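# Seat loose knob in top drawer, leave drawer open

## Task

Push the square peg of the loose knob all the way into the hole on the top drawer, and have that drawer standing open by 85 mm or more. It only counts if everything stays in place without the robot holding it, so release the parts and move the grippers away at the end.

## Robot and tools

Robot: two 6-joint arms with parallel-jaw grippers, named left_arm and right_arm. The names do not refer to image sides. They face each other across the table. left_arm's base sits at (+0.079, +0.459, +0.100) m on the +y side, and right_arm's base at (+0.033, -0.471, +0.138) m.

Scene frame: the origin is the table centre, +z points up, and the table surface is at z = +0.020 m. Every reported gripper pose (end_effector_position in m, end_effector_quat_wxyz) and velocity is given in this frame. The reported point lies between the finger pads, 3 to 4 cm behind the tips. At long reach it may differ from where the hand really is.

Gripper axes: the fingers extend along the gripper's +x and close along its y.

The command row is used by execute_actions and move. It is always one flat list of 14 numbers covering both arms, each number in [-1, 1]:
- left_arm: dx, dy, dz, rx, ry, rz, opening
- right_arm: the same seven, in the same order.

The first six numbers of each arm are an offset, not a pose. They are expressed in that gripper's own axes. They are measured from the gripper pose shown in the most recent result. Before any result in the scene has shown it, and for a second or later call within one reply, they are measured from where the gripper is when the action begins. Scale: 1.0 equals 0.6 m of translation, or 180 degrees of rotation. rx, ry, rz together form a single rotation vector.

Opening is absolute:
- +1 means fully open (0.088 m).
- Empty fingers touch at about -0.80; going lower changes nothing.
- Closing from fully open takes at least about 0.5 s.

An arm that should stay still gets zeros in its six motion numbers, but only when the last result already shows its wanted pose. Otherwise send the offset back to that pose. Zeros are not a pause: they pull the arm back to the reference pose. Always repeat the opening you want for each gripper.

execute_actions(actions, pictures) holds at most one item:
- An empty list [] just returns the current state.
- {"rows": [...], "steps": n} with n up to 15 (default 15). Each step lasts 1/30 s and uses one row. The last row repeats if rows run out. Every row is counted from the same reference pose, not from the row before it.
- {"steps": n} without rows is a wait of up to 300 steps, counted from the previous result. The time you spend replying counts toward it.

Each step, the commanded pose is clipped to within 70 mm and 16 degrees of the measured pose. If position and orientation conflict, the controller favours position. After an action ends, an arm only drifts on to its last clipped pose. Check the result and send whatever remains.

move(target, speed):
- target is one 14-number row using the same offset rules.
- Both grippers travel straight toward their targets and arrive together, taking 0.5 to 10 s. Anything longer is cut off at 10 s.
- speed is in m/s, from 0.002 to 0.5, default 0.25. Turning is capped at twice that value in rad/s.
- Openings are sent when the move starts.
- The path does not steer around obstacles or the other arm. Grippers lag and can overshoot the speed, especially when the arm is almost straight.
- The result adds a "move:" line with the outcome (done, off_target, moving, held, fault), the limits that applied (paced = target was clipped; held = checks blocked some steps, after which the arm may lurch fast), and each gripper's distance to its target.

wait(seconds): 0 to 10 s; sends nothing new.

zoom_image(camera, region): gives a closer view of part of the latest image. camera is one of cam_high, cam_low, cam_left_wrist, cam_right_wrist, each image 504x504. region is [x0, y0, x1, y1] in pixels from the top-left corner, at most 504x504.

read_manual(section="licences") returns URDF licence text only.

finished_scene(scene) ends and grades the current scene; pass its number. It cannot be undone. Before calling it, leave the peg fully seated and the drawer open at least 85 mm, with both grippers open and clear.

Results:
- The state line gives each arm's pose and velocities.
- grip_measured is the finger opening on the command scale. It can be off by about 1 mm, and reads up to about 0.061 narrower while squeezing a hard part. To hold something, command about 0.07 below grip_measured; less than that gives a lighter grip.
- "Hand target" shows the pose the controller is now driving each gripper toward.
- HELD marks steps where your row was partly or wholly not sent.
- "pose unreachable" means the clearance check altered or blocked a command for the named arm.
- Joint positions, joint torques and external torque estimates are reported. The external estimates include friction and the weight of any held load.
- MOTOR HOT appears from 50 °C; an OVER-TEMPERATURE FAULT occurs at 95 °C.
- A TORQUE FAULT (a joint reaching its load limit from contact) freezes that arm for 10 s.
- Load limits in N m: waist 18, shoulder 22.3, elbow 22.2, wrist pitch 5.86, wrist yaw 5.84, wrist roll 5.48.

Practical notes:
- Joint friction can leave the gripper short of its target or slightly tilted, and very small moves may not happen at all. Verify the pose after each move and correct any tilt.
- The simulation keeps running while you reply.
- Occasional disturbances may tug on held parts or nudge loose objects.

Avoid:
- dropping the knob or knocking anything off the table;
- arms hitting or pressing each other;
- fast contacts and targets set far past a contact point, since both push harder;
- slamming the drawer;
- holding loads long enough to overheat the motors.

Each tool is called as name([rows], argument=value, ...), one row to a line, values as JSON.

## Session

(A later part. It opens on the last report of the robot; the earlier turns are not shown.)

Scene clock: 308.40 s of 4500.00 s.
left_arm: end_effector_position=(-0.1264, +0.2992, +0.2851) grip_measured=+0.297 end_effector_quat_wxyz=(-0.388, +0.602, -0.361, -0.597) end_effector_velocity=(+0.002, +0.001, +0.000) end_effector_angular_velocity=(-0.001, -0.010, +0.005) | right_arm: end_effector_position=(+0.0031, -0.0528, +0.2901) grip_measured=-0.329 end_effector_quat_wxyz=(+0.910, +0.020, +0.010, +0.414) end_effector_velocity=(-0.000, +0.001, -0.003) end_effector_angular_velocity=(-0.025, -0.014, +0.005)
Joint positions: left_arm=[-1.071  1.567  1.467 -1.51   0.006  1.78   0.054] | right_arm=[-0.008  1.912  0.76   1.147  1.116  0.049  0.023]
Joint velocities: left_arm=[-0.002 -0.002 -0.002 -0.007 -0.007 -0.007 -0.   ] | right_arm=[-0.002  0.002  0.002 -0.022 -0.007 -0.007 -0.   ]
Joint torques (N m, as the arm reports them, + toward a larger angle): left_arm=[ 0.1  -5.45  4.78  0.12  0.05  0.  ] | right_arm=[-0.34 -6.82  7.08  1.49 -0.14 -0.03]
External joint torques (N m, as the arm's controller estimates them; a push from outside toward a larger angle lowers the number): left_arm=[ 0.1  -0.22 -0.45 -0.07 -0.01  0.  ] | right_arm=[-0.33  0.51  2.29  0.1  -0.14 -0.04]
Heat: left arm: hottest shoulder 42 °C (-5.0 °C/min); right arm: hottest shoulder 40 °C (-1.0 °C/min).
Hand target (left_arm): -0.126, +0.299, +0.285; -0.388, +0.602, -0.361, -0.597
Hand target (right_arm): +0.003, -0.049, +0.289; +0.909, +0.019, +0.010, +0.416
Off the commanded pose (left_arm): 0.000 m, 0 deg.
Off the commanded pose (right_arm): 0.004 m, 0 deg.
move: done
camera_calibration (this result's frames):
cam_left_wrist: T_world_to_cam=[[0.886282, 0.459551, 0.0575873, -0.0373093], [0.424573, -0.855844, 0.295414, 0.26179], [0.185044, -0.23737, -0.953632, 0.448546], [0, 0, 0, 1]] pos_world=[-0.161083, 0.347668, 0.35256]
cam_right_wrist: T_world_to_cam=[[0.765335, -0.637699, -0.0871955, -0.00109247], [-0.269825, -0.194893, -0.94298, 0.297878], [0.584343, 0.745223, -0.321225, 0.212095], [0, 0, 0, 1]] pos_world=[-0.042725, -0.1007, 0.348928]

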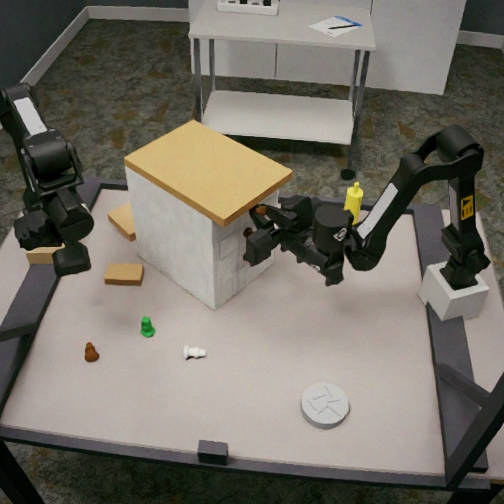

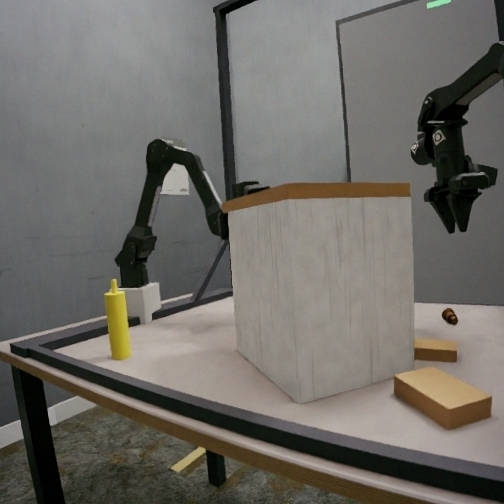

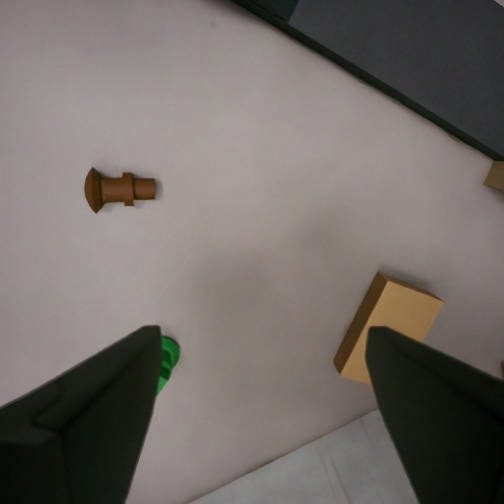

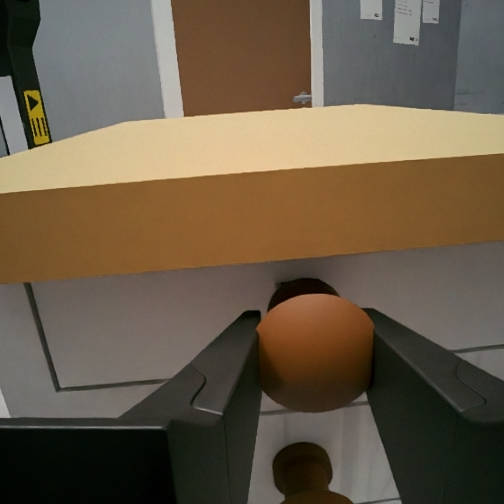

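move(target=[0,0,0,0,0,0,0.3, -0.002,0.008,0,0,0,0,-0.41], speed=0.01)

zoom_image(camera="cam_right_wrist", region=[240,220,380,340])

Scene clock: 311.60 s of 4500.00 s.
left_arm: end_effector_position=(-0.1264, +0.2992, +0.2851) grip_measured=+0.297 end_effector_quat_wxyz=(-0.388, +0.602, -0.361, -0.597) end_effector_velocity=(-0.002, +0.001, -0.000) end_effector_angular_velocity=(+0.001, +0.010, -0.009) | right_arm: end_effector_position=(+0.0007, -0.0524, +0.2908) grip_measured=-0.329 end_effector_quat_wxyz=(+0.909, +0.020, +0.010, +0.415) end_effector_velocity=(+0.000, +0.001, -0.001) end_effector_angular_velocity=(-0.021, -0.012, +0.005)
Joint positions: left_arm=[-1.071  1.567  1.467 -1.51   0.006  1.78   0.054] | right_arm=[-0.002  1.912  0.765  1.142  1.12   0.049  0.023]
Joint velocities: left_arm=[-0.002 -0.002 -0.002  0.007  0.007  0.007 -0.   ] | right_arm=[-0.002 -0.002  0.002 -0.022 -0.007 -0.007 -0.   ]
Joint torques (N m, as the arm reports them, + toward a larger angle): left_arm=[ 0.   -5.44  4.68  0.1   0.06 -0.01] | right_arm=[ 0.18 -6.93  7.27  1.45  0.16 -0.01]
External joint torques (N m, as the arm's controller estimates them; a push from outside toward a larger angle lowers the number): left_arm=[ 0.01 -0.28 -0.54 -0.1   0.   -0.01] | right_arm=[ 0.23  0.36  2.53  0.08  0.15 -0.02]
Heat: left arm: hottest shoulder 42 °C (-5.0 °C/min); right arm: hottest shoulder 40 °C (-1.0 °C/min).
Hand target (left_arm): -0.126, +0.299, +0.285; -0.388, +0.602, -0.361, -0.597
Hand target (right_arm): -0.001, -0.051, +0.290; +0.910, +0.020, +0.010, +0.414
Off the commanded pose (left_arm): 0.000 m, 0 deg.
Off the commanded pose (right_arm): 0.003 m, 0 deg.
move: done
camera_calibration (this result's frames):
cam_left_wrist: T_world_to_cam=[[0.886282, 0.459551, 0.0575873, -0.0373093], [0.424573, -0.855844, 0.295414, 0.26179], [0.185044, -0.23737, -0.953632, 0.448546], [0, 0, 0, 1]] pos_world=[-0.161083, 0.347668, 0.35256]
cam_right_wrist: T_world_to_cam=[[0.766794, -0.635945, -0.0871883, 0.00115006], [-0.269365, -0.195504, -0.942985, 0.29792], [0.582641, 0.74656, -0.321212, 0.213477], [0, 0, 0, 1]] pos_world=[-0.0450131, -0.100397, 0.349605]

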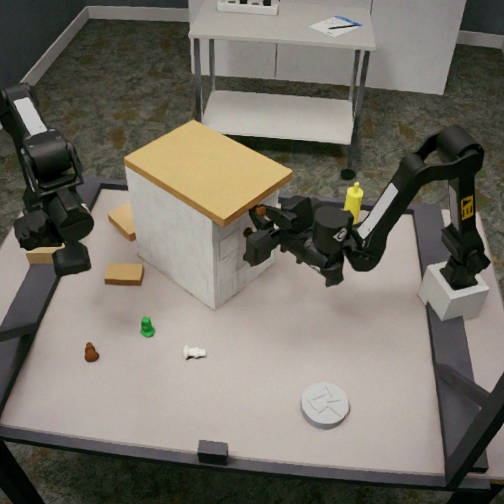

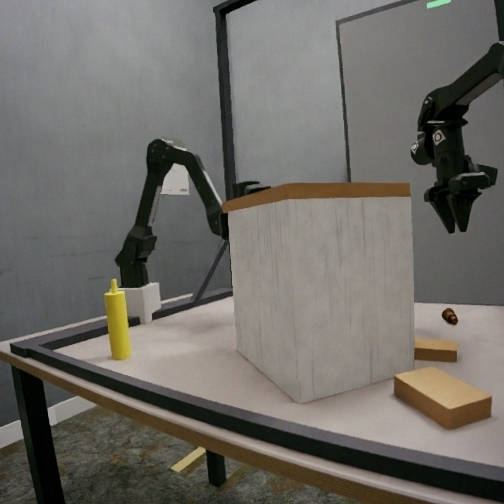

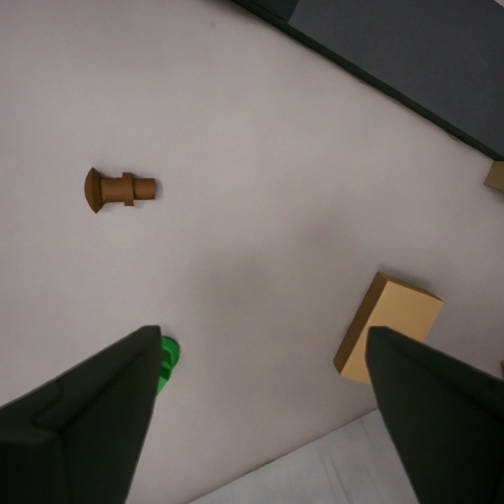

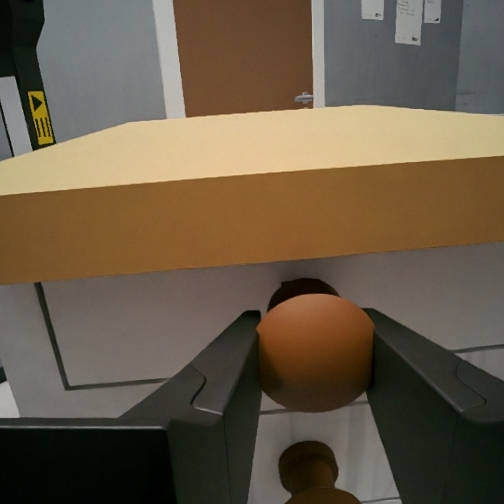

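Region (240, 220, 380, 340) of cam_right_wrist's 504x504 image, scaled by 3.600, with more detail than that image has; it fills the top 432 rows of this view, and the rest is white.

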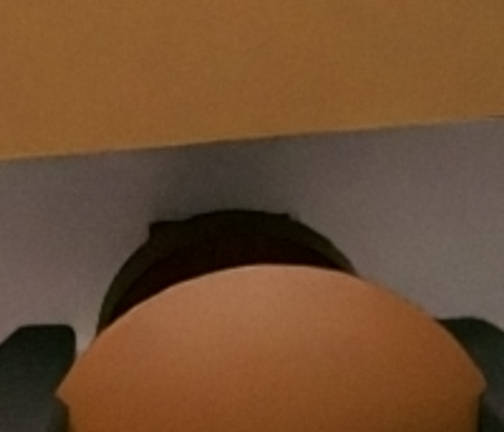

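move(target=[0,0,0,0,0,0,0.3, 0.014,0.004,-0.003,0,0,0,-0.41], speed=0.01)

zoom_image(camera="cam_right_wrist", region=[240,220,380,340])

zoom_image(camera="cam_high", region=[220,190,320,270])

Scene clock: 316.97 s of 4500.00 s.
left_arm: end_effector_position=(-0.1264, +0.2992, +0.2851) grip_measured=+0.297 end_effector_quat_wxyz=(-0.388, +0.602, -0.361, -0.597) end_effector_velocity=(-0.001, +0.001, -0.001) end_effector_angular_velocity=(+0.004, +0.006, +0.005) | right_arm: end_effector_position=(+0.0041, -0.0485, +0.2895) grip_measured=-0.329 end_effector_quat_wxyz=(+0.910, +0.019, +0.010, +0.414) end_effector_velocity=(-0.000, +0.001, -0.001) end_effector_angular_velocity=(-0.021, -0.019, +0.005)
Joint positions: left_arm=[-1.071  1.567  1.467 -1.51   0.006  1.78   0.054] | right_arm=[-0.015  1.923  0.775  1.142  1.109  0.049  0.023]
Joint velocities: left_arm=[-0.002 -0.002 -0.007  0.007  0.007 -0.007 -0.   ] | right_arm=[-0.002  0.002  0.002 -0.007 -0.007 -0.022 -0.   ]
Joint torques (N m, as the arm reports them, + toward a larger angle): left_arm=[-0.1  -5.32  4.71  0.11  0.1   0.  ] | right_arm=[-0.42 -6.96  7.4   1.51 -0.24 -0.01]
External joint torques (N m, as the arm's controller estimates them; a push from outside toward a larger angle lowers the number): left_arm=[-0.09 -0.16 -0.49 -0.09  0.03  0.  ] | right_arm=[-0.42  0.5   2.59  0.11 -0.24 -0.02]
Heat: left arm: hottest shoulder 41 °C (-5.1 °C/min); right arm: hottest shoulder 39 °C (-2.0 °C/min).
Hand target (left_arm): -0.126, +0.299, +0.285; -0.388, +0.602, -0.361, -0.597
Hand target (right_arm): +0.004, -0.045, +0.289; +0.909, +0.020, +0.010, +0.416
Off the commanded pose (left_arm): 0.000 m, 0 deg.
Off the commanded pose (right_arm): 0.004 m, 0 deg.
After step 90, 1.27 s passed at rest.
move: done
camera_calibration (this result's frames):
cam_left_wrist: T_world_to_cam=[[0.886282, 0.459551, 0.0575873, -0.0373093], [0.424573, -0.855844, 0.295414, 0.26179], [0.185044, -0.23737, -0.953632, 0.448546], [0, 0, 0, 1]] pos_world=[-0.161083, 0.347668, 0.35256]
cam_right_wrist: T_world_to_cam=[[0.765127, -0.638084, -0.0862012, 0.00050895], [-0.269516, -0.195799, -0.942881, 0.298343], [0.584759, 0.744656, -0.321784, 0.208281], [0, 0, 0, 1]] pos_world=[-0.0417753, -0.0963574, 0.348367]

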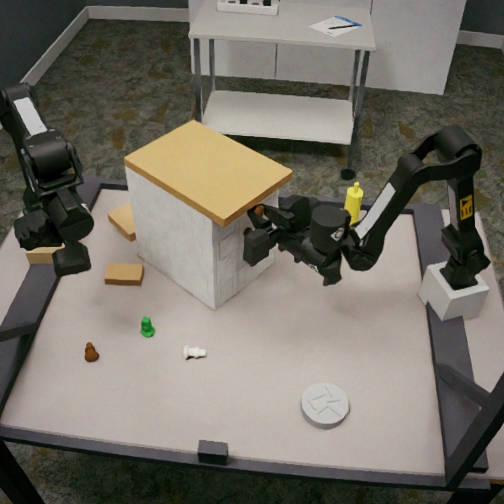

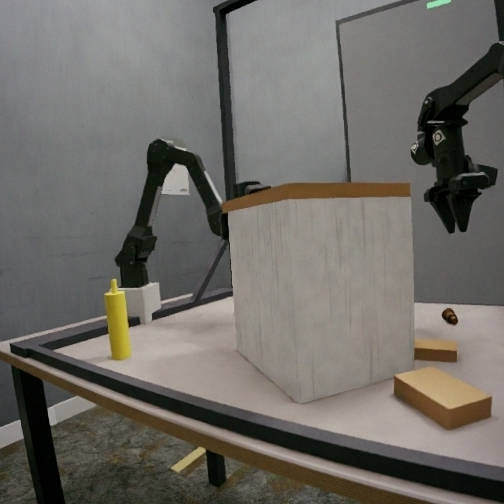

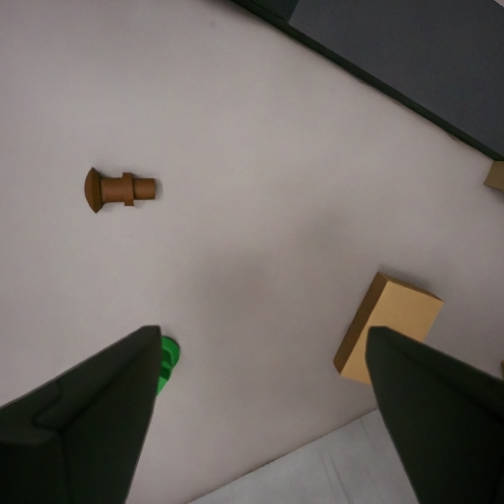

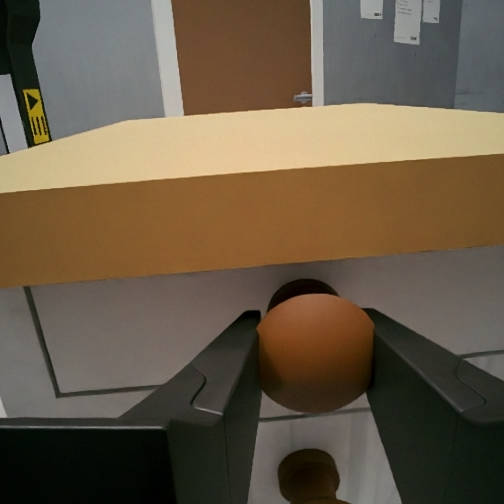

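Region (240, 220, 380, 340) of cam_right_wrist's 504x504 image, scaled by 3.600, with more detail than that image has; it fills the top 432 rows of this view, and the rest is white.

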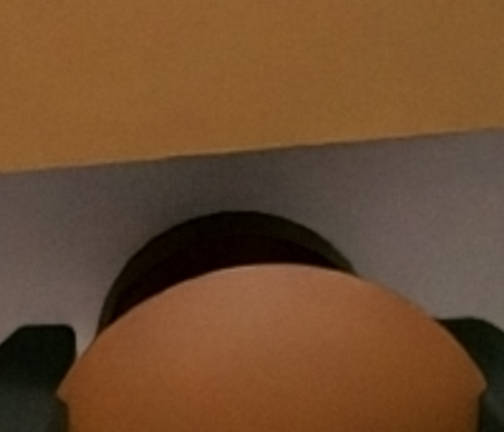

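Region (220, 190, 320, 270) of cam_high's 504x504 image, scaled by 5.040, with more detail than that image has; it fills the top 403 rows of this view, and the rest is white.

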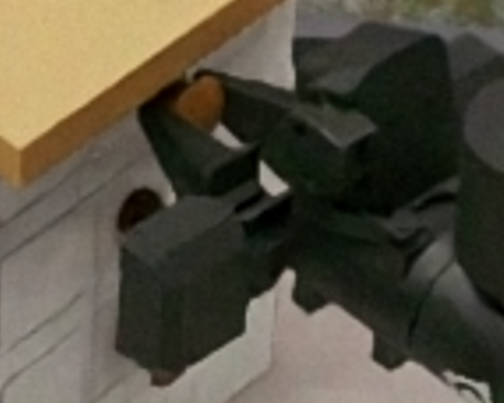

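move(target=[0,0,0,0,0,0,0.3, 0.016,0.003,0,0,0,0,-0.41], speed=0.01)

zoom_image(camera="cam_high", region=[220,190,320,270])

Scene clock: 323.27 s of 4500.00 s.
left_arm: end_effector_position=(-0.1264, +0.2992, +0.2851) grip_measured=+0.297 end_effector_quat_wxyz=(-0.388, +0.602, -0.361, -0.597) end_effector_velocity=(+0.002, +0.001, +0.001) end_effector_angular_velocity=(-0.004, -0.006, -0.010) | right_arm: end_effector_position=(+0.0062, -0.0455, +0.2896) grip_measured=-0.329 end_effector_quat_wxyz=(+0.910, +0.018, +0.010, +0.415) end_effector_velocity=(+0.000, +0.003, +0.001) end_effector_angular_velocity=(-0.007, -0.006, +0.015)
Joint positions: left_arm=[-1.071  1.567  1.467 -1.51   0.006  1.78   0.054] | right_arm=[-0.025  1.926  0.784  1.135  1.098  0.049  0.023]
Joint velocities: left_arm=[-0.002 -0.007 -0.002 -0.007 -0.007  0.007 -0.   ] | right_arm=[-0.007 -0.002  0.002 -0.007 -0.022 -0.007 -0.   ]
Joint torques (N m, as the arm reports them, + toward a larger angle): left_arm=[ 0.05 -5.29  4.9   0.14  0.05  0.08] | right_arm=[-1.05 -6.7   7.81  1.47 -0.37 -0.02]
External joint torques (N m, as the arm's controller estimates them; a push from outside toward a larger angle lowers the number): left_arm=[ 0.05 -0.07 -0.34 -0.07 -0.02  0.08] | right_arm=[-1.04  0.76  3.01  0.07 -0.37 -0.02]
Heat: left arm: hottest shoulder 41 °C (-4.0 °C/min); right arm: hottest shoulder 39 °C (-2.0 °C/min).
Hand target (left_arm): -0.126, +0.299, +0.285; -0.388, +0.602, -0.361, -0.597
Hand target (right_arm): +0.009, -0.040, +0.290; +0.910, +0.019, +0.010, +0.414
Off the commanded pose (left_arm): 0.000 m, 0 deg.
Off the commanded pose (right_arm): 0.006 m, 0 deg.
After step 90, 2.10 s passed at rest.
move: done
camera_calibration (this result's frames):
cam_left_wrist: T_world_to_cam=[[0.886282, 0.459551, 0.0575873, -0.0373093], [0.424573, -0.855844, 0.295414, 0.26179], [0.185044, -0.23737, -0.953632, 0.448546], [0, 0, 0, 1]] pos_world=[-0.161083, 0.347668, 0.35256]
cam_right_wrist: T_world_to_cam=[[0.766167, -0.637098, -0.0842232, 0.000334934], [-0.268465, -0.198234, -0.942672, 0.299457], [0.583879, 0.744855, -0.322919, 0.20517], [0, 0, 0, 1]] pos_world=[-0.0396573, -0.0932461, 0.348571]

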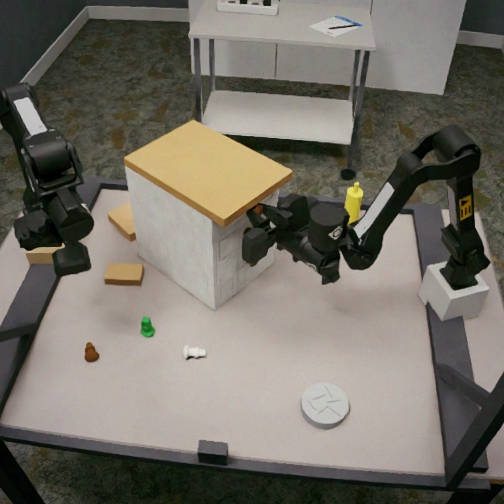

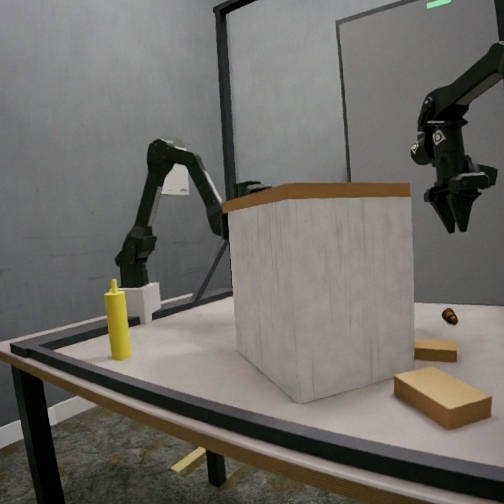

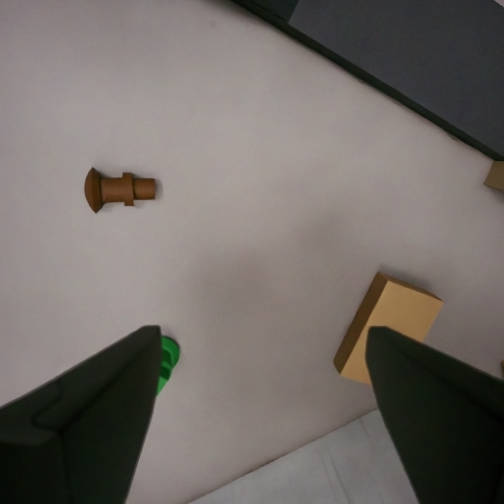

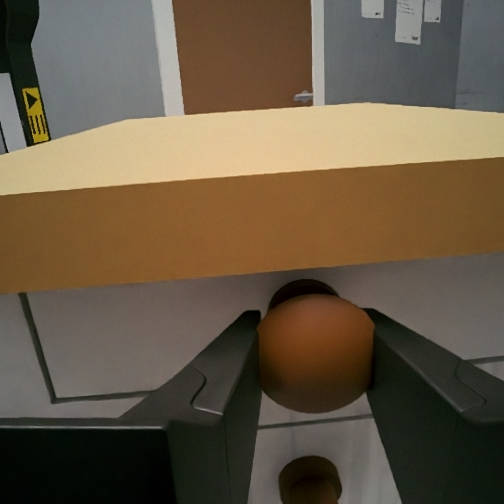

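Region (220, 190, 320, 270) of cam_high's 504x504 image, scaled by 5.040, with more detail than that image has; it fills the top 403 rows of this view, and the rest is white.

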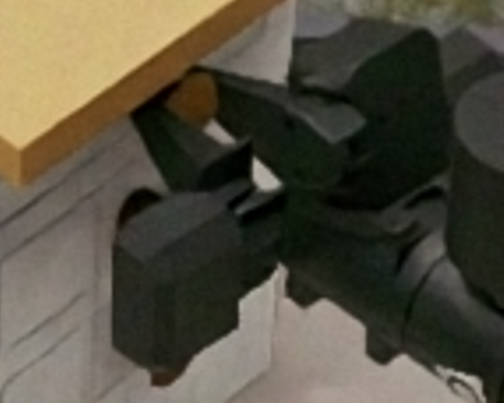

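move(target=[0,0,0,0,0,0,0.3, 0.025,0.003,0,0,0,0,-0.41], speed=0.01)

zoom_image(camera="cam_high", region=[220,190,320,270])

Scene clock: 328.07 s of 4500.00 s.
left_arm: end_effector_position=(-0.1264, +0.2992, +0.2851) grip_measured=+0.297 end_effector_quat_wxyz=(-0.388, +0.602, -0.361, -0.597) end_effector_velocity=(+0.000, -0.002, -0.000) end_effector_angular_velocity=(-0.010, +0.001, +0.009) | right_arm: end_effector_position=(+0.0090, -0.0415, +0.2888) grip_measured=-0.329 end_effector_quat_wxyz=(+0.910, +0.015, +0.010, +0.415) end_effector_velocity=(+0.002, -0.000, +0.001) end_effector_angular_velocity=(-0.007, -0.007, -0.010)
Joint positions: left_arm=[-1.071  1.567  1.467 -1.51   0.006  1.78   0.054] | right_arm=[-0.037  1.934  0.795  1.125  1.085  0.049  0.023]
Joint velocities: left_arm=[ 0.002 -0.002 -0.002  0.007 -0.007 -0.007 -0.   ] | right_arm=[-0.002 -0.002  0.002 -0.007  0.007 -0.007 -0.   ]
Joint torques (N m, as the arm reports them, + toward a larger angle): left_arm=[-0.1  -5.42  4.71  0.14  0.06  0.01] | right_arm=[-1.87 -6.38  8.8   1.41 -0.72 -0.04]
External joint torques (N m, as the arm's controller estimates them; a push from outside toward a larger angle lowers the number): left_arm=[-0.13 -0.2  -0.54 -0.06  0.    0.01] | right_arm=[-1.88  1.22  3.93 -0.02 -0.73 -0.04]
Heat: left arm: hottest shoulder 41 °C (-3.0 °C/min); right arm: hottest shoulder 39 °C (-2.0 °C/min).
Hand target (left_arm): -0.126, +0.299, +0.285; -0.388, +0.602, -0.361, -0.597
Hand target (right_arm): +0.015, -0.033, +0.290; +0.910, +0.018, +0.010, +0.415
Off the commanded pose (left_arm): 0.000 m, 0 deg.
Off the commanded pose (right_arm): 0.010 m, 0 deg.
After step 90, 0.07 s passed at rest.
move: off_target (right_arm)
camera_calibration (this result's frames):
cam_left_wrist: T_world_to_cam=[[0.886282, 0.459551, 0.0575873, -0.0373093], [0.424573, -0.855844, 0.295414, 0.26179], [0.185044, -0.23737, -0.953632, 0.448546], [0, 0, 0, 1]] pos_world=[-0.161083, 0.347668, 0.35256]
cam_right_wrist: T_world_to_cam=[[0.766814, -0.636953, -0.0792871, -0.000728415], [-0.266451, -0.203501, -0.942121, 0.299832], [0.583952, 0.743558, -0.325764, 0.201056], [0, 0, 0, 1]] pos_world=[-0.0369579, -0.0889447, 0.347917]

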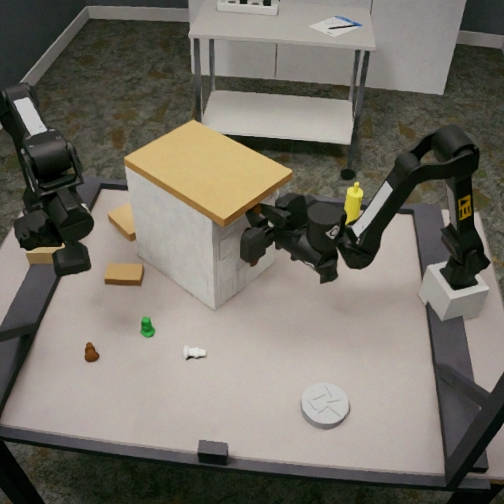

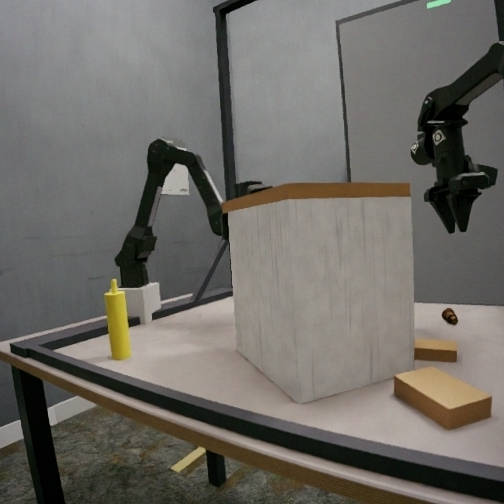

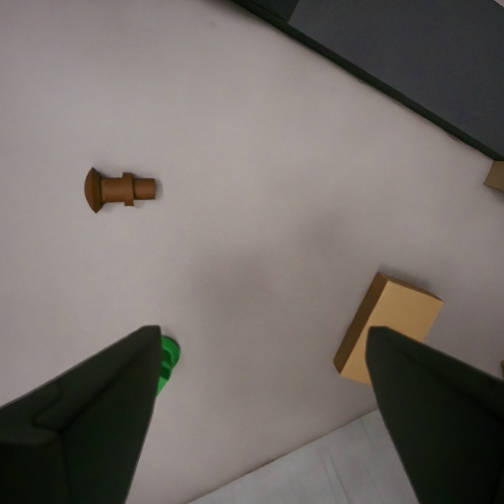

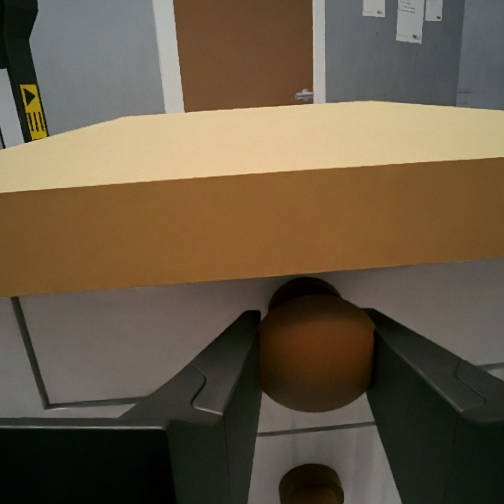

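Region (220, 190, 320, 270) of cam_high's 504x504 image, scaled by 5.040, with more detail than that image has; it fills the top 403 rows of this view, and the rest is white.

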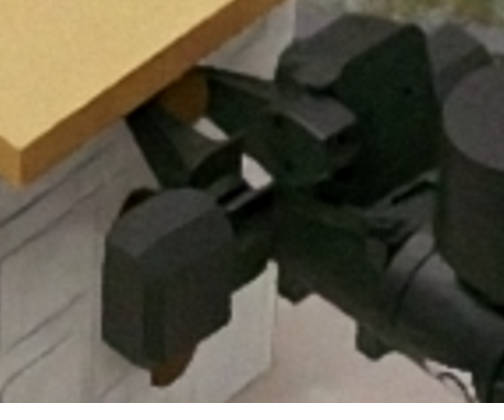

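move(target=[0,0,0,0,0,0,0.3, 0.032,0.002,0.001,0,0,0,-0.41], speed=0.01)

zoom_image(camera="cam_high", region=[220,190,320,270])

Scene clock: 332.83 s of 4500.00 s.
left_arm: end_effector_position=(-0.1264, +0.2992, +0.2851) grip_measured=+0.297 end_effector_quat_wxyz=(-0.388, +0.602, -0.361, -0.597) end_effector_velocity=(+0.001, +0.003, +0.000) end_effector_angular_velocity=(+0.010, -0.001, +0.005) | right_arm: end_effector_position=(+0.0102, -0.0393, +0.2874) grip_measured=-0.329 end_effector_quat_wxyz=(+0.909, +0.011, +0.011, +0.416) end_effector_velocity=(+0.000, +0.001, +0.003) end_effector_angular_velocity=(-0.003, -0.005, +0.005)
Joint positions: left_arm=[-1.071  1.567  1.467 -1.51   0.006  1.78   0.054] | right_arm=[-0.043  1.938  0.801  1.114  1.076  0.049  0.023]
Joint velocities: left_arm=[-0.002 -0.002 -0.002 -0.007  0.007 -0.007 -0.   ] | right_arm=[-0.002 -0.007  0.002 -0.007 -0.007 -0.007  0.   ]
Joint torques (N m, as the arm reports them, + toward a larger angle): left_arm=[-0.04 -5.26  4.94  0.1   0.02  0.  ] | right_arm=[-3.11 -5.85 10.25  1.3  -1.17 -0.08]
External joint torques (N m, as the arm's controller estimates them; a push from outside toward a larger angle lowers the number): left_arm=[-0.02 -0.04 -0.31 -0.1  -0.04  0.  ] | right_arm=[-3.16  1.82  5.32 -0.13 -1.18 -0.08]
Heat: left arm: hottest shoulder 41 °C (-3.0 °C/min); right arm: hottest shoulder 39 °C (-2.0 °C/min).
Hand target (left_arm): -0.126, +0.299, +0.285; -0.388, +0.602, -0.361, -0.597
Hand target (right_arm): +0.021, -0.027, +0.289; +0.910, +0.015, +0.010, +0.415
Off the commanded pose (left_arm): 0.000 m, 0 deg.
Off the commanded pose (right_arm): 0.017 m, 1 deg.
move: off_target (right_arm)
camera_calibration (this result's frames):
cam_left_wrist: T_world_to_cam=[[0.886282, 0.459551, 0.0575873, -0.0373093], [0.424573, -0.855844, 0.295414, 0.26179], [0.185044, -0.23737, -0.953632, 0.448546], [0, 0, 0, 1]] pos_world=[-0.161083, 0.347668, 0.35256]
cam_right_wrist: T_world_to_cam=[[0.768507, -0.635845, -0.0713982, -0.0026059], [-0.263011, -0.212203, -0.941167, 0.298587], [0.583286, 0.742072, -0.330314, 0.199509], [0, 0, 0, 1]] pos_world=[-0.0358366, -0.0863463, 0.346735]

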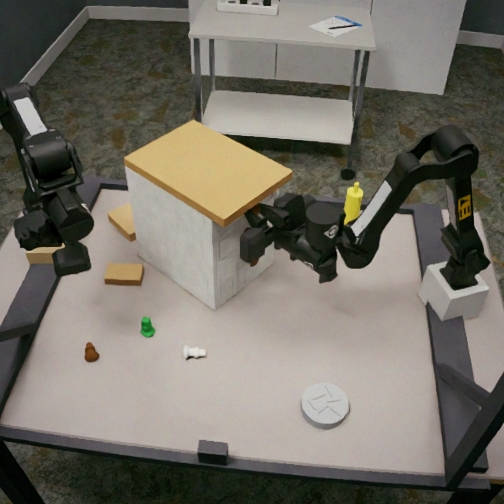

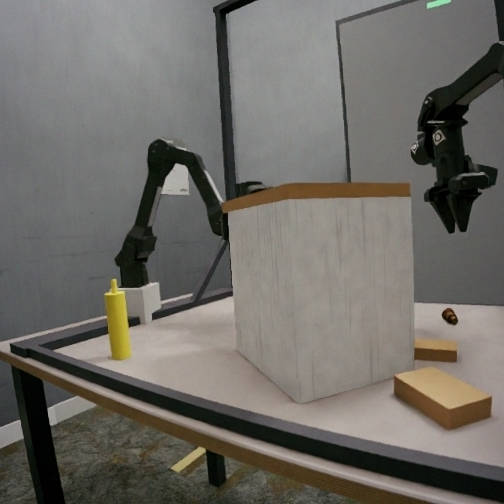

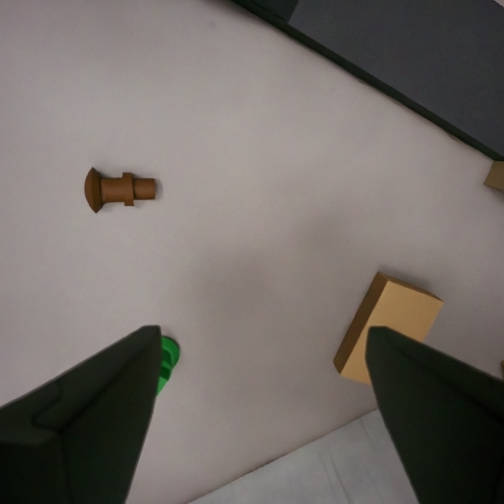

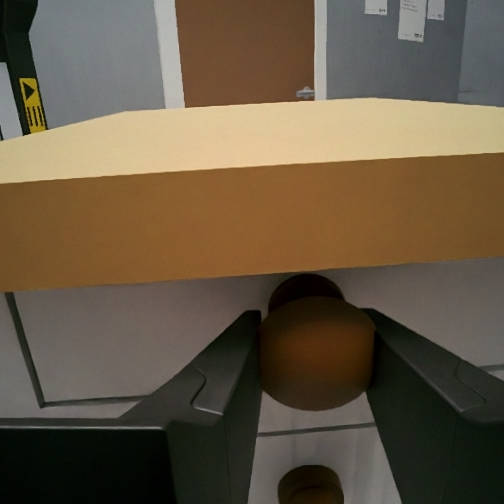

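Region (220, 190, 320, 270) of cam_high's 504x504 image, scaled by 5.040, with more detail than that image has; it fills the top 403 rows of this view, and the rest is white.

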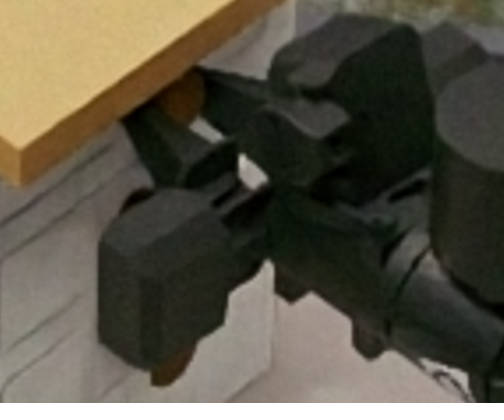

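move(target=[0,0,0,0,0,0,0.3, 0.04,0,0.002,0.003,0,0,-0.41], speed=0.01)

zoom_image(camera="cam_right_wrist", region=[220,220,420,420])

Scene clock: 338.30 s of 4500.00 s.
left_arm: end_effector_position=(-0.1264, +0.2992, +0.2851) grip_measured=+0.297 end_effector_quat_wxyz=(-0.388, +0.602, -0.361, -0.597) end_effector_velocity=(+0.003, -0.000, -0.001) end_effector_angular_velocity=(+0.002, -0.014, +0.009) | right_arm: end_effector_position=(+0.0106, -0.0383, +0.2859) grip_measured=-0.329 end_effector_quat_wxyz=(+0.908, +0.008, +0.012, +0.419) end_effector_velocity=(+0.002, -0.000, +0.001) end_effector_angular_velocity=(-0.007, -0.007, -0.010)
Joint positions: left_arm=[-1.071  1.567  1.467 -1.51   0.006  1.78   0.054] | right_arm=[-0.047  1.938  0.801  1.104  1.068  0.053  0.023]
Joint velocities: left_arm=[ 0.002  0.002 -0.002 -0.007 -0.007 -0.007 -0.   ] | right_arm=[-0.002 -0.002  0.002 -0.007  0.007 -0.007 -0.   ]
Joint torques (N m, as the arm reports them, + toward a larger angle): left_arm=[ 0.04 -5.49  4.75  0.12  0.06  0.  ] | right_arm=[-4.35 -5.19 11.35  1.17 -1.55  0.05]
External joint torques (N m, as the arm's controller estimates them; a push from outside toward a larger angle lowers the number): left_arm=[ 0.03 -0.34 -0.43 -0.07  0.    0.  ] | right_arm=[-4.34  2.46  6.45 -0.27 -1.57  0.04]
Heat: left arm: hottest shoulder 41 °C (-2.0 °C/min); right arm: hottest shoulder 39 °C (-2.0 °C/min).
Hand target (left_arm): -0.126, +0.299, +0.285; -0.388, +0.602, -0.361, -0.597
Hand target (right_arm): +0.026, -0.023, +0.288; +0.909, +0.015, +0.013, +0.416
Off the commanded pose (left_arm): 0.000 m, 0 deg.
Off the commanded pose (right_arm): 0.023 m, 1 deg.
move: off_target (right_arm)
camera_calibration (this result's frames):
cam_left_wrist: T_world_to_cam=[[0.886282, 0.459551, 0.0575873, -0.0373093], [0.424573, -0.855844, 0.295414, 0.26179], [0.185044, -0.23737, -0.953632, 0.448546], [0, 0, 0, 1]] pos_world=[-0.161083, 0.347668, 0.35256]
cam_right_wrist: T_world_to_cam=[[0.771863, -0.632237, -0.0671127, -0.00355846], [-0.261767, -0.21982, -0.939764, 0.296844], [0.579401, 0.742937, -0.33517, 0.199489], [0, 0, 0, 1]] pos_world=[-0.0351333, -0.0852053, 0.345588]

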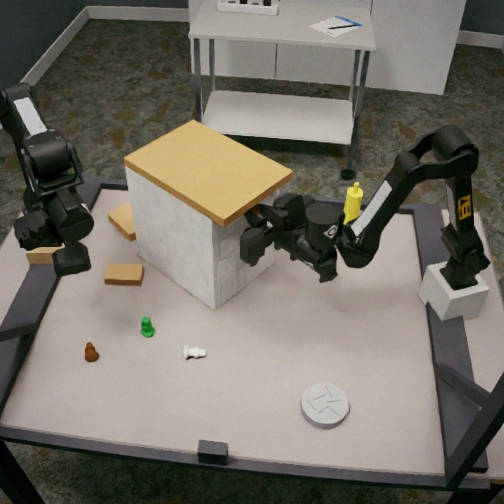

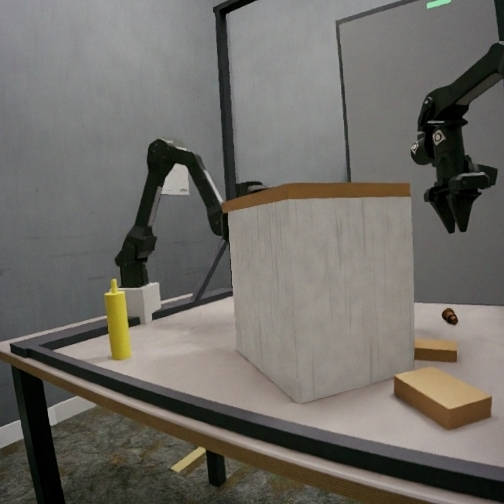

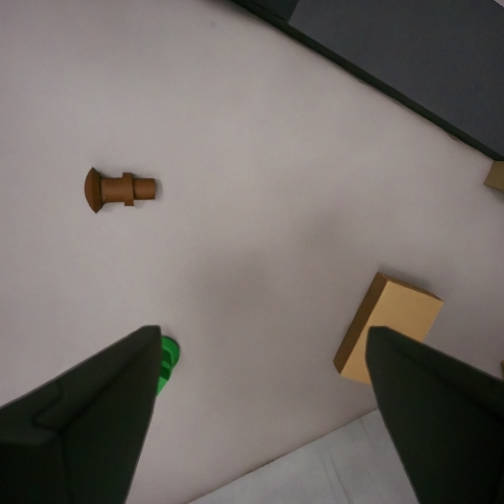

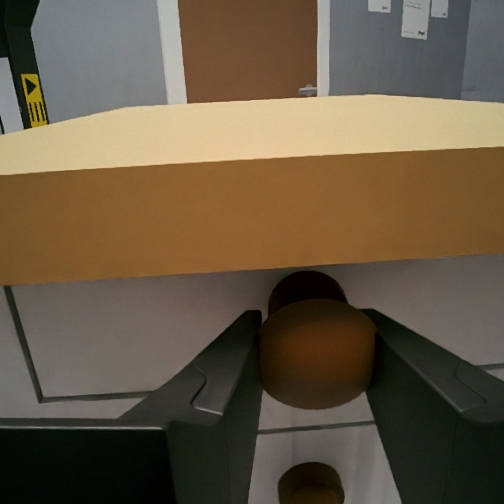

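Region (220, 220, 420, 420) of cam_right_wrist's 504x504 image, scaled by 2.520, with more detail than that image has.

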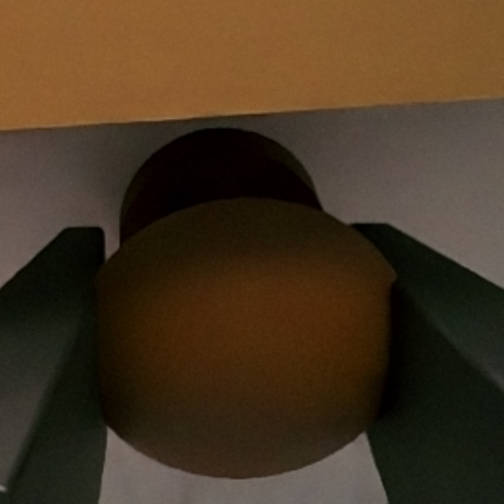

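move(target=[0,0,0,0,0,0,0.3, -0.08,0,0.004,0.004,0,0,-0.41], speed=0.03)

Scene clock: 346.50 s of 4500.00 s.
left_arm: end_effector_position=(-0.1264, +0.2992, +0.2851) grip_measured=+0.297 end_effector_quat_wxyz=(-0.388, +0.602, -0.361, -0.597) end_effector_velocity=(+0.003, +0.005, +0.000) end_effector_angular_velocity=(+0.019, -0.013, +0.005) | right_arm: end_effector_position=(-0.0191, -0.0711, +0.2864) grip_measured=-0.329 end_effector_quat_wxyz=(+0.908, +0.008, +0.014, +0.418) end_effector_velocity=(-0.002, -0.001, -0.002) end_effector_angular_velocity=(-0.016, -0.010, +0.025)
Joint positions: left_arm=[-1.071  1.567  1.467 -1.51   0.006  1.78   0.054] | right_arm=[0.076 1.883 0.727 1.108 1.192 0.072 0.023]
Joint velocities: left_arm=[-0.002 -0.002 -0.002 -0.022  0.007 -0.007 -0.   ] | right_arm=[ 0.002 -0.007 -0.012 -0.007 -0.022 -0.007 -0.   ]
Joint torques (N m, as the arm reports them, + toward a larger angle): left_arm=[-0.13 -5.4   4.83  0.12  0.08  0.02] | right_arm=[ 0.62 -9.83  4.59  1.68  0.25  0.15]
External joint torques (N m, as the arm's controller estimates them; a push from outside toward a larger angle lowers the number): left_arm=[-0.09 -0.2  -0.36 -0.05  0.01  0.02] | right_arm=[ 0.61 -2.74 -0.13  0.32  0.23  0.14]
Heat: left arm: hottest shoulder 41 °C (-2.0 °C/min); right arm: hottest shoulder 39 °C (-1.0 °C/min).
Hand target (left_arm): -0.126, +0.299, +0.285; -0.388, +0.602, -0.361, -0.597
Hand target (right_arm): -0.020, -0.075, +0.289; +0.908, +0.013, +0.015, +0.419
Off the commanded pose (left_arm): 0.000 m, 0 deg.
Off the commanded pose (right_arm): 0.005 m, 1 deg.
After step 90, 3.30 s passed at rest.
move: done
camera_calibration (this result's frames):
cam_left_wrist: T_world_to_cam=[[0.886282, 0.459551, 0.0575873, -0.0373093], [0.424573, -0.855844, 0.295414, 0.26179], [0.185044, -0.23737, -0.953632, 0.448546], [0, 0, 0, 1]] pos_world=[-0.161083, 0.347668, 0.35256]
cam_right_wrist: T_world_to_cam=[[0.770758, -0.633277, -0.0699526, -0.000619286], [-0.265356, -0.219253, -0.93889, 0.282062], [0.57924, 0.742219, -0.337035, 0.241756], [0, 0, 0, 1]] pos_world=[-0.0647103, -0.117985, 0.346262]

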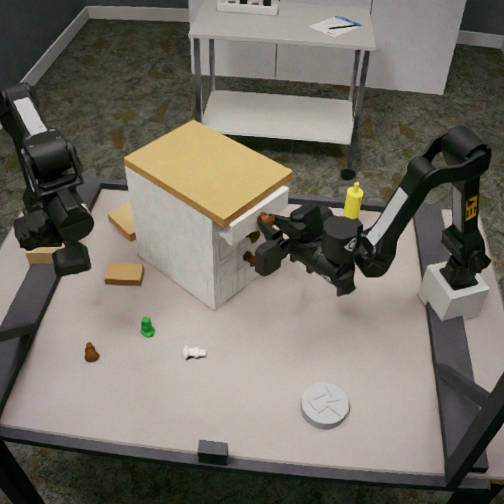

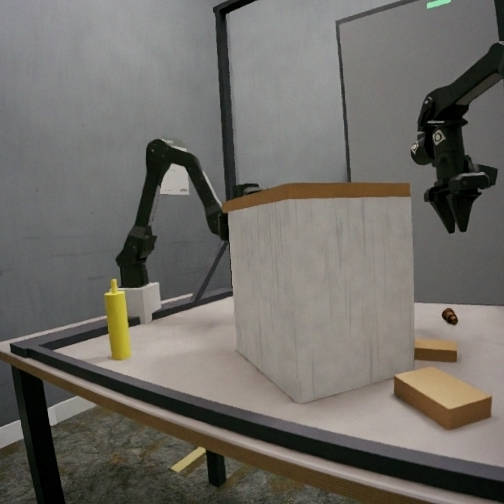

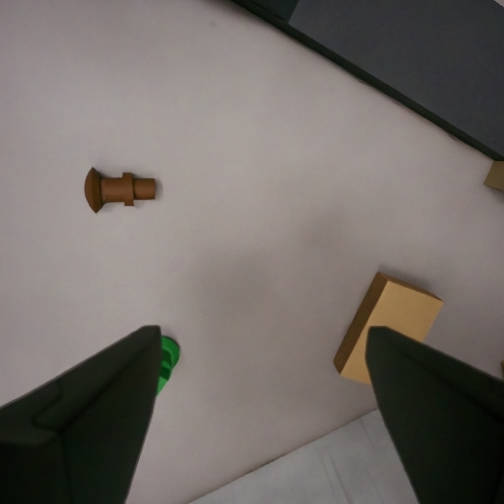

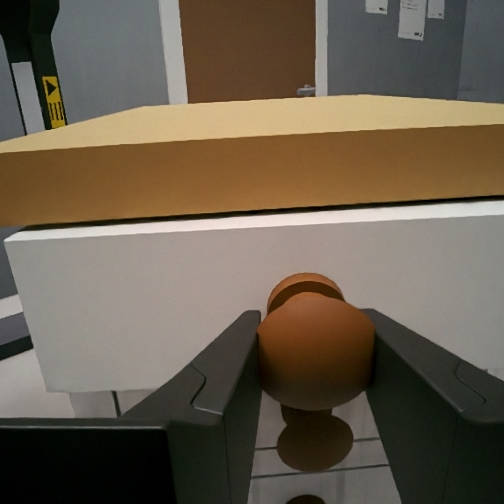

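move(target=[0,0,0,0,0,0,0.3, -0.087,0,0.003,0.004,0,0,-0.41], speed=0.03)

zoom_image(camera="cam_high", region=[200,170,340,290])

Scene clock: 351.93 s of 4500.00 s.
left_arm: end_effector_position=(-0.1264, +0.2992, +0.2851) grip_measured=+0.297 end_effector_quat_wxyz=(-0.388, +0.602, -0.361, -0.597) end_effector_velocity=(-0.000, -0.001, -0.000) end_effector_angular_velocity=(-0.010, +0.001, +0.005) | right_arm: end_effector_position=(-0.0507, -0.1074, +0.2862) grip_measured=-0.329 end_effector_quat_wxyz=(+0.910, +0.009, +0.014, +0.415) end_effector_velocity=(-0.001, -0.002, +0.001) end_effector_angular_velocity=(+0.003, +0.004, -0.000)
Joint positions: left_arm=[-1.071  1.567  1.467 -1.51   0.006  1.78   0.054] | right_arm=[0.223 1.837 0.675 1.077 1.345 0.111 0.023]
Joint velocities: left_arm=[-0.002 -0.002 -0.002  0.007 -0.007 -0.007  0.   ] | right_arm=[ 0.007 -0.007 -0.002 -0.007  0.007  0.007 -0.   ]
Joint torques (N m, as the arm reports them, + toward a larger angle): left_arm=[-0.14 -5.32  4.83  0.15  0.1   0.  ] | right_arm=[ 0.83 -9.31  4.75  1.51  0.19  0.16]
External joint torques (N m, as the arm's controller estimates them; a push from outside toward a larger angle lowers the number): left_arm=[-0.14 -0.17 -0.37 -0.05  0.04  0.  ] | right_arm=[ 0.8  -2.66  0.12  0.24  0.13  0.15]
Heat: left arm: hottest shoulder 41 °C (-1.0 °C/min); right arm: hottest shoulder 40 °C (+0.0 °C/min).
Hand target (left_arm): -0.126, +0.299, +0.285; -0.388, +0.602, -0.361, -0.597
Hand target (right_arm): -0.053, -0.111, +0.289; +0.908, +0.014, +0.016, +0.418
Off the commanded pose (left_arm): 0.000 m, 0 deg.
Off the commanded pose (right_arm): 0.005 m, 1 deg.
After step 90, 0.40 s passed at rest.
move: done
camera_calibration (this result's frames):
cam_left_wrist: T_world_to_cam=[[0.886282, 0.459551, 0.0575873, -0.0373093], [0.424573, -0.855844, 0.295414, 0.26179], [0.185044, -0.23737, -0.953632, 0.448546], [0, 0, 0, 1]] pos_world=[-0.161083, 0.347668, 0.35256]
cam_right_wrist: T_world_to_cam=[[0.766048, -0.638895, -0.070596, 0.00009772], [-0.268091, -0.217749, -0.938463, 0.265413], [0.584207, 0.737834, -0.338088, 0.287007], [0, 0, 0, 1]] pos_world=[-0.0965915, -0.153907, 0.346121]

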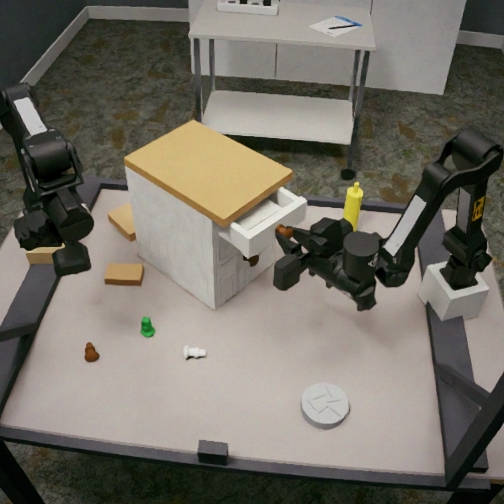

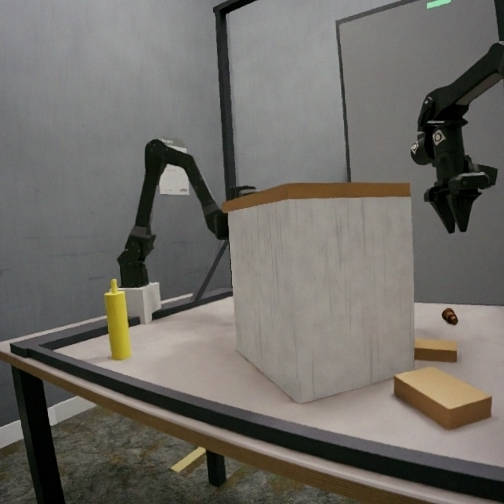

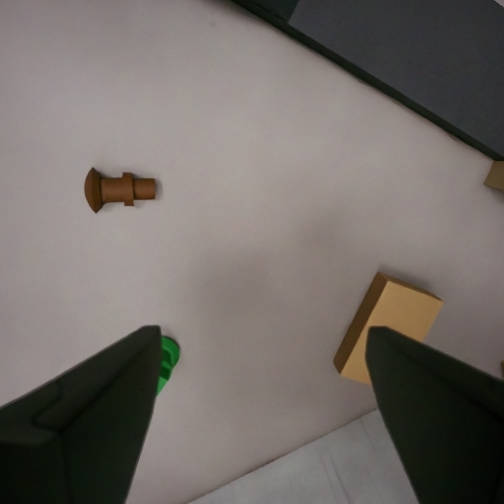

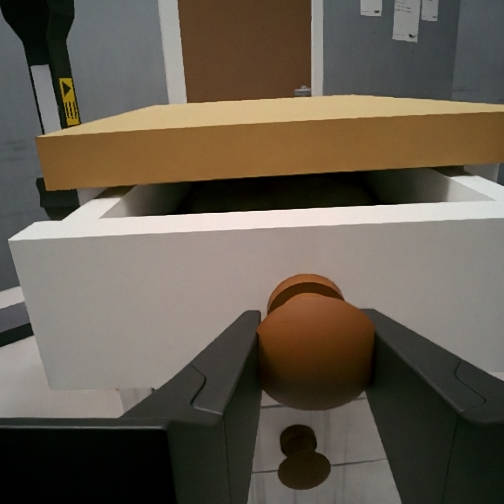

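Region (200, 170, 340, 290) of cam_high's 504x504 image, scaled by 3.600, with more detail than that image has; it fills the top 432 rows of this view, and the rest is white.

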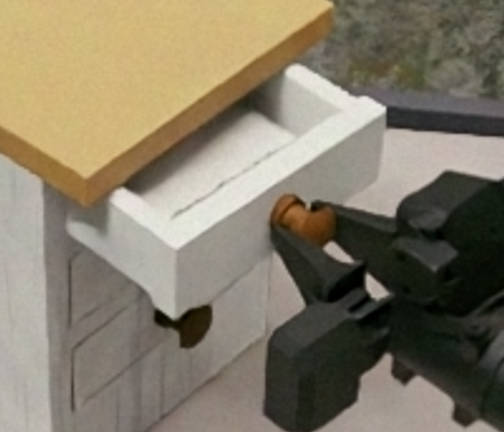

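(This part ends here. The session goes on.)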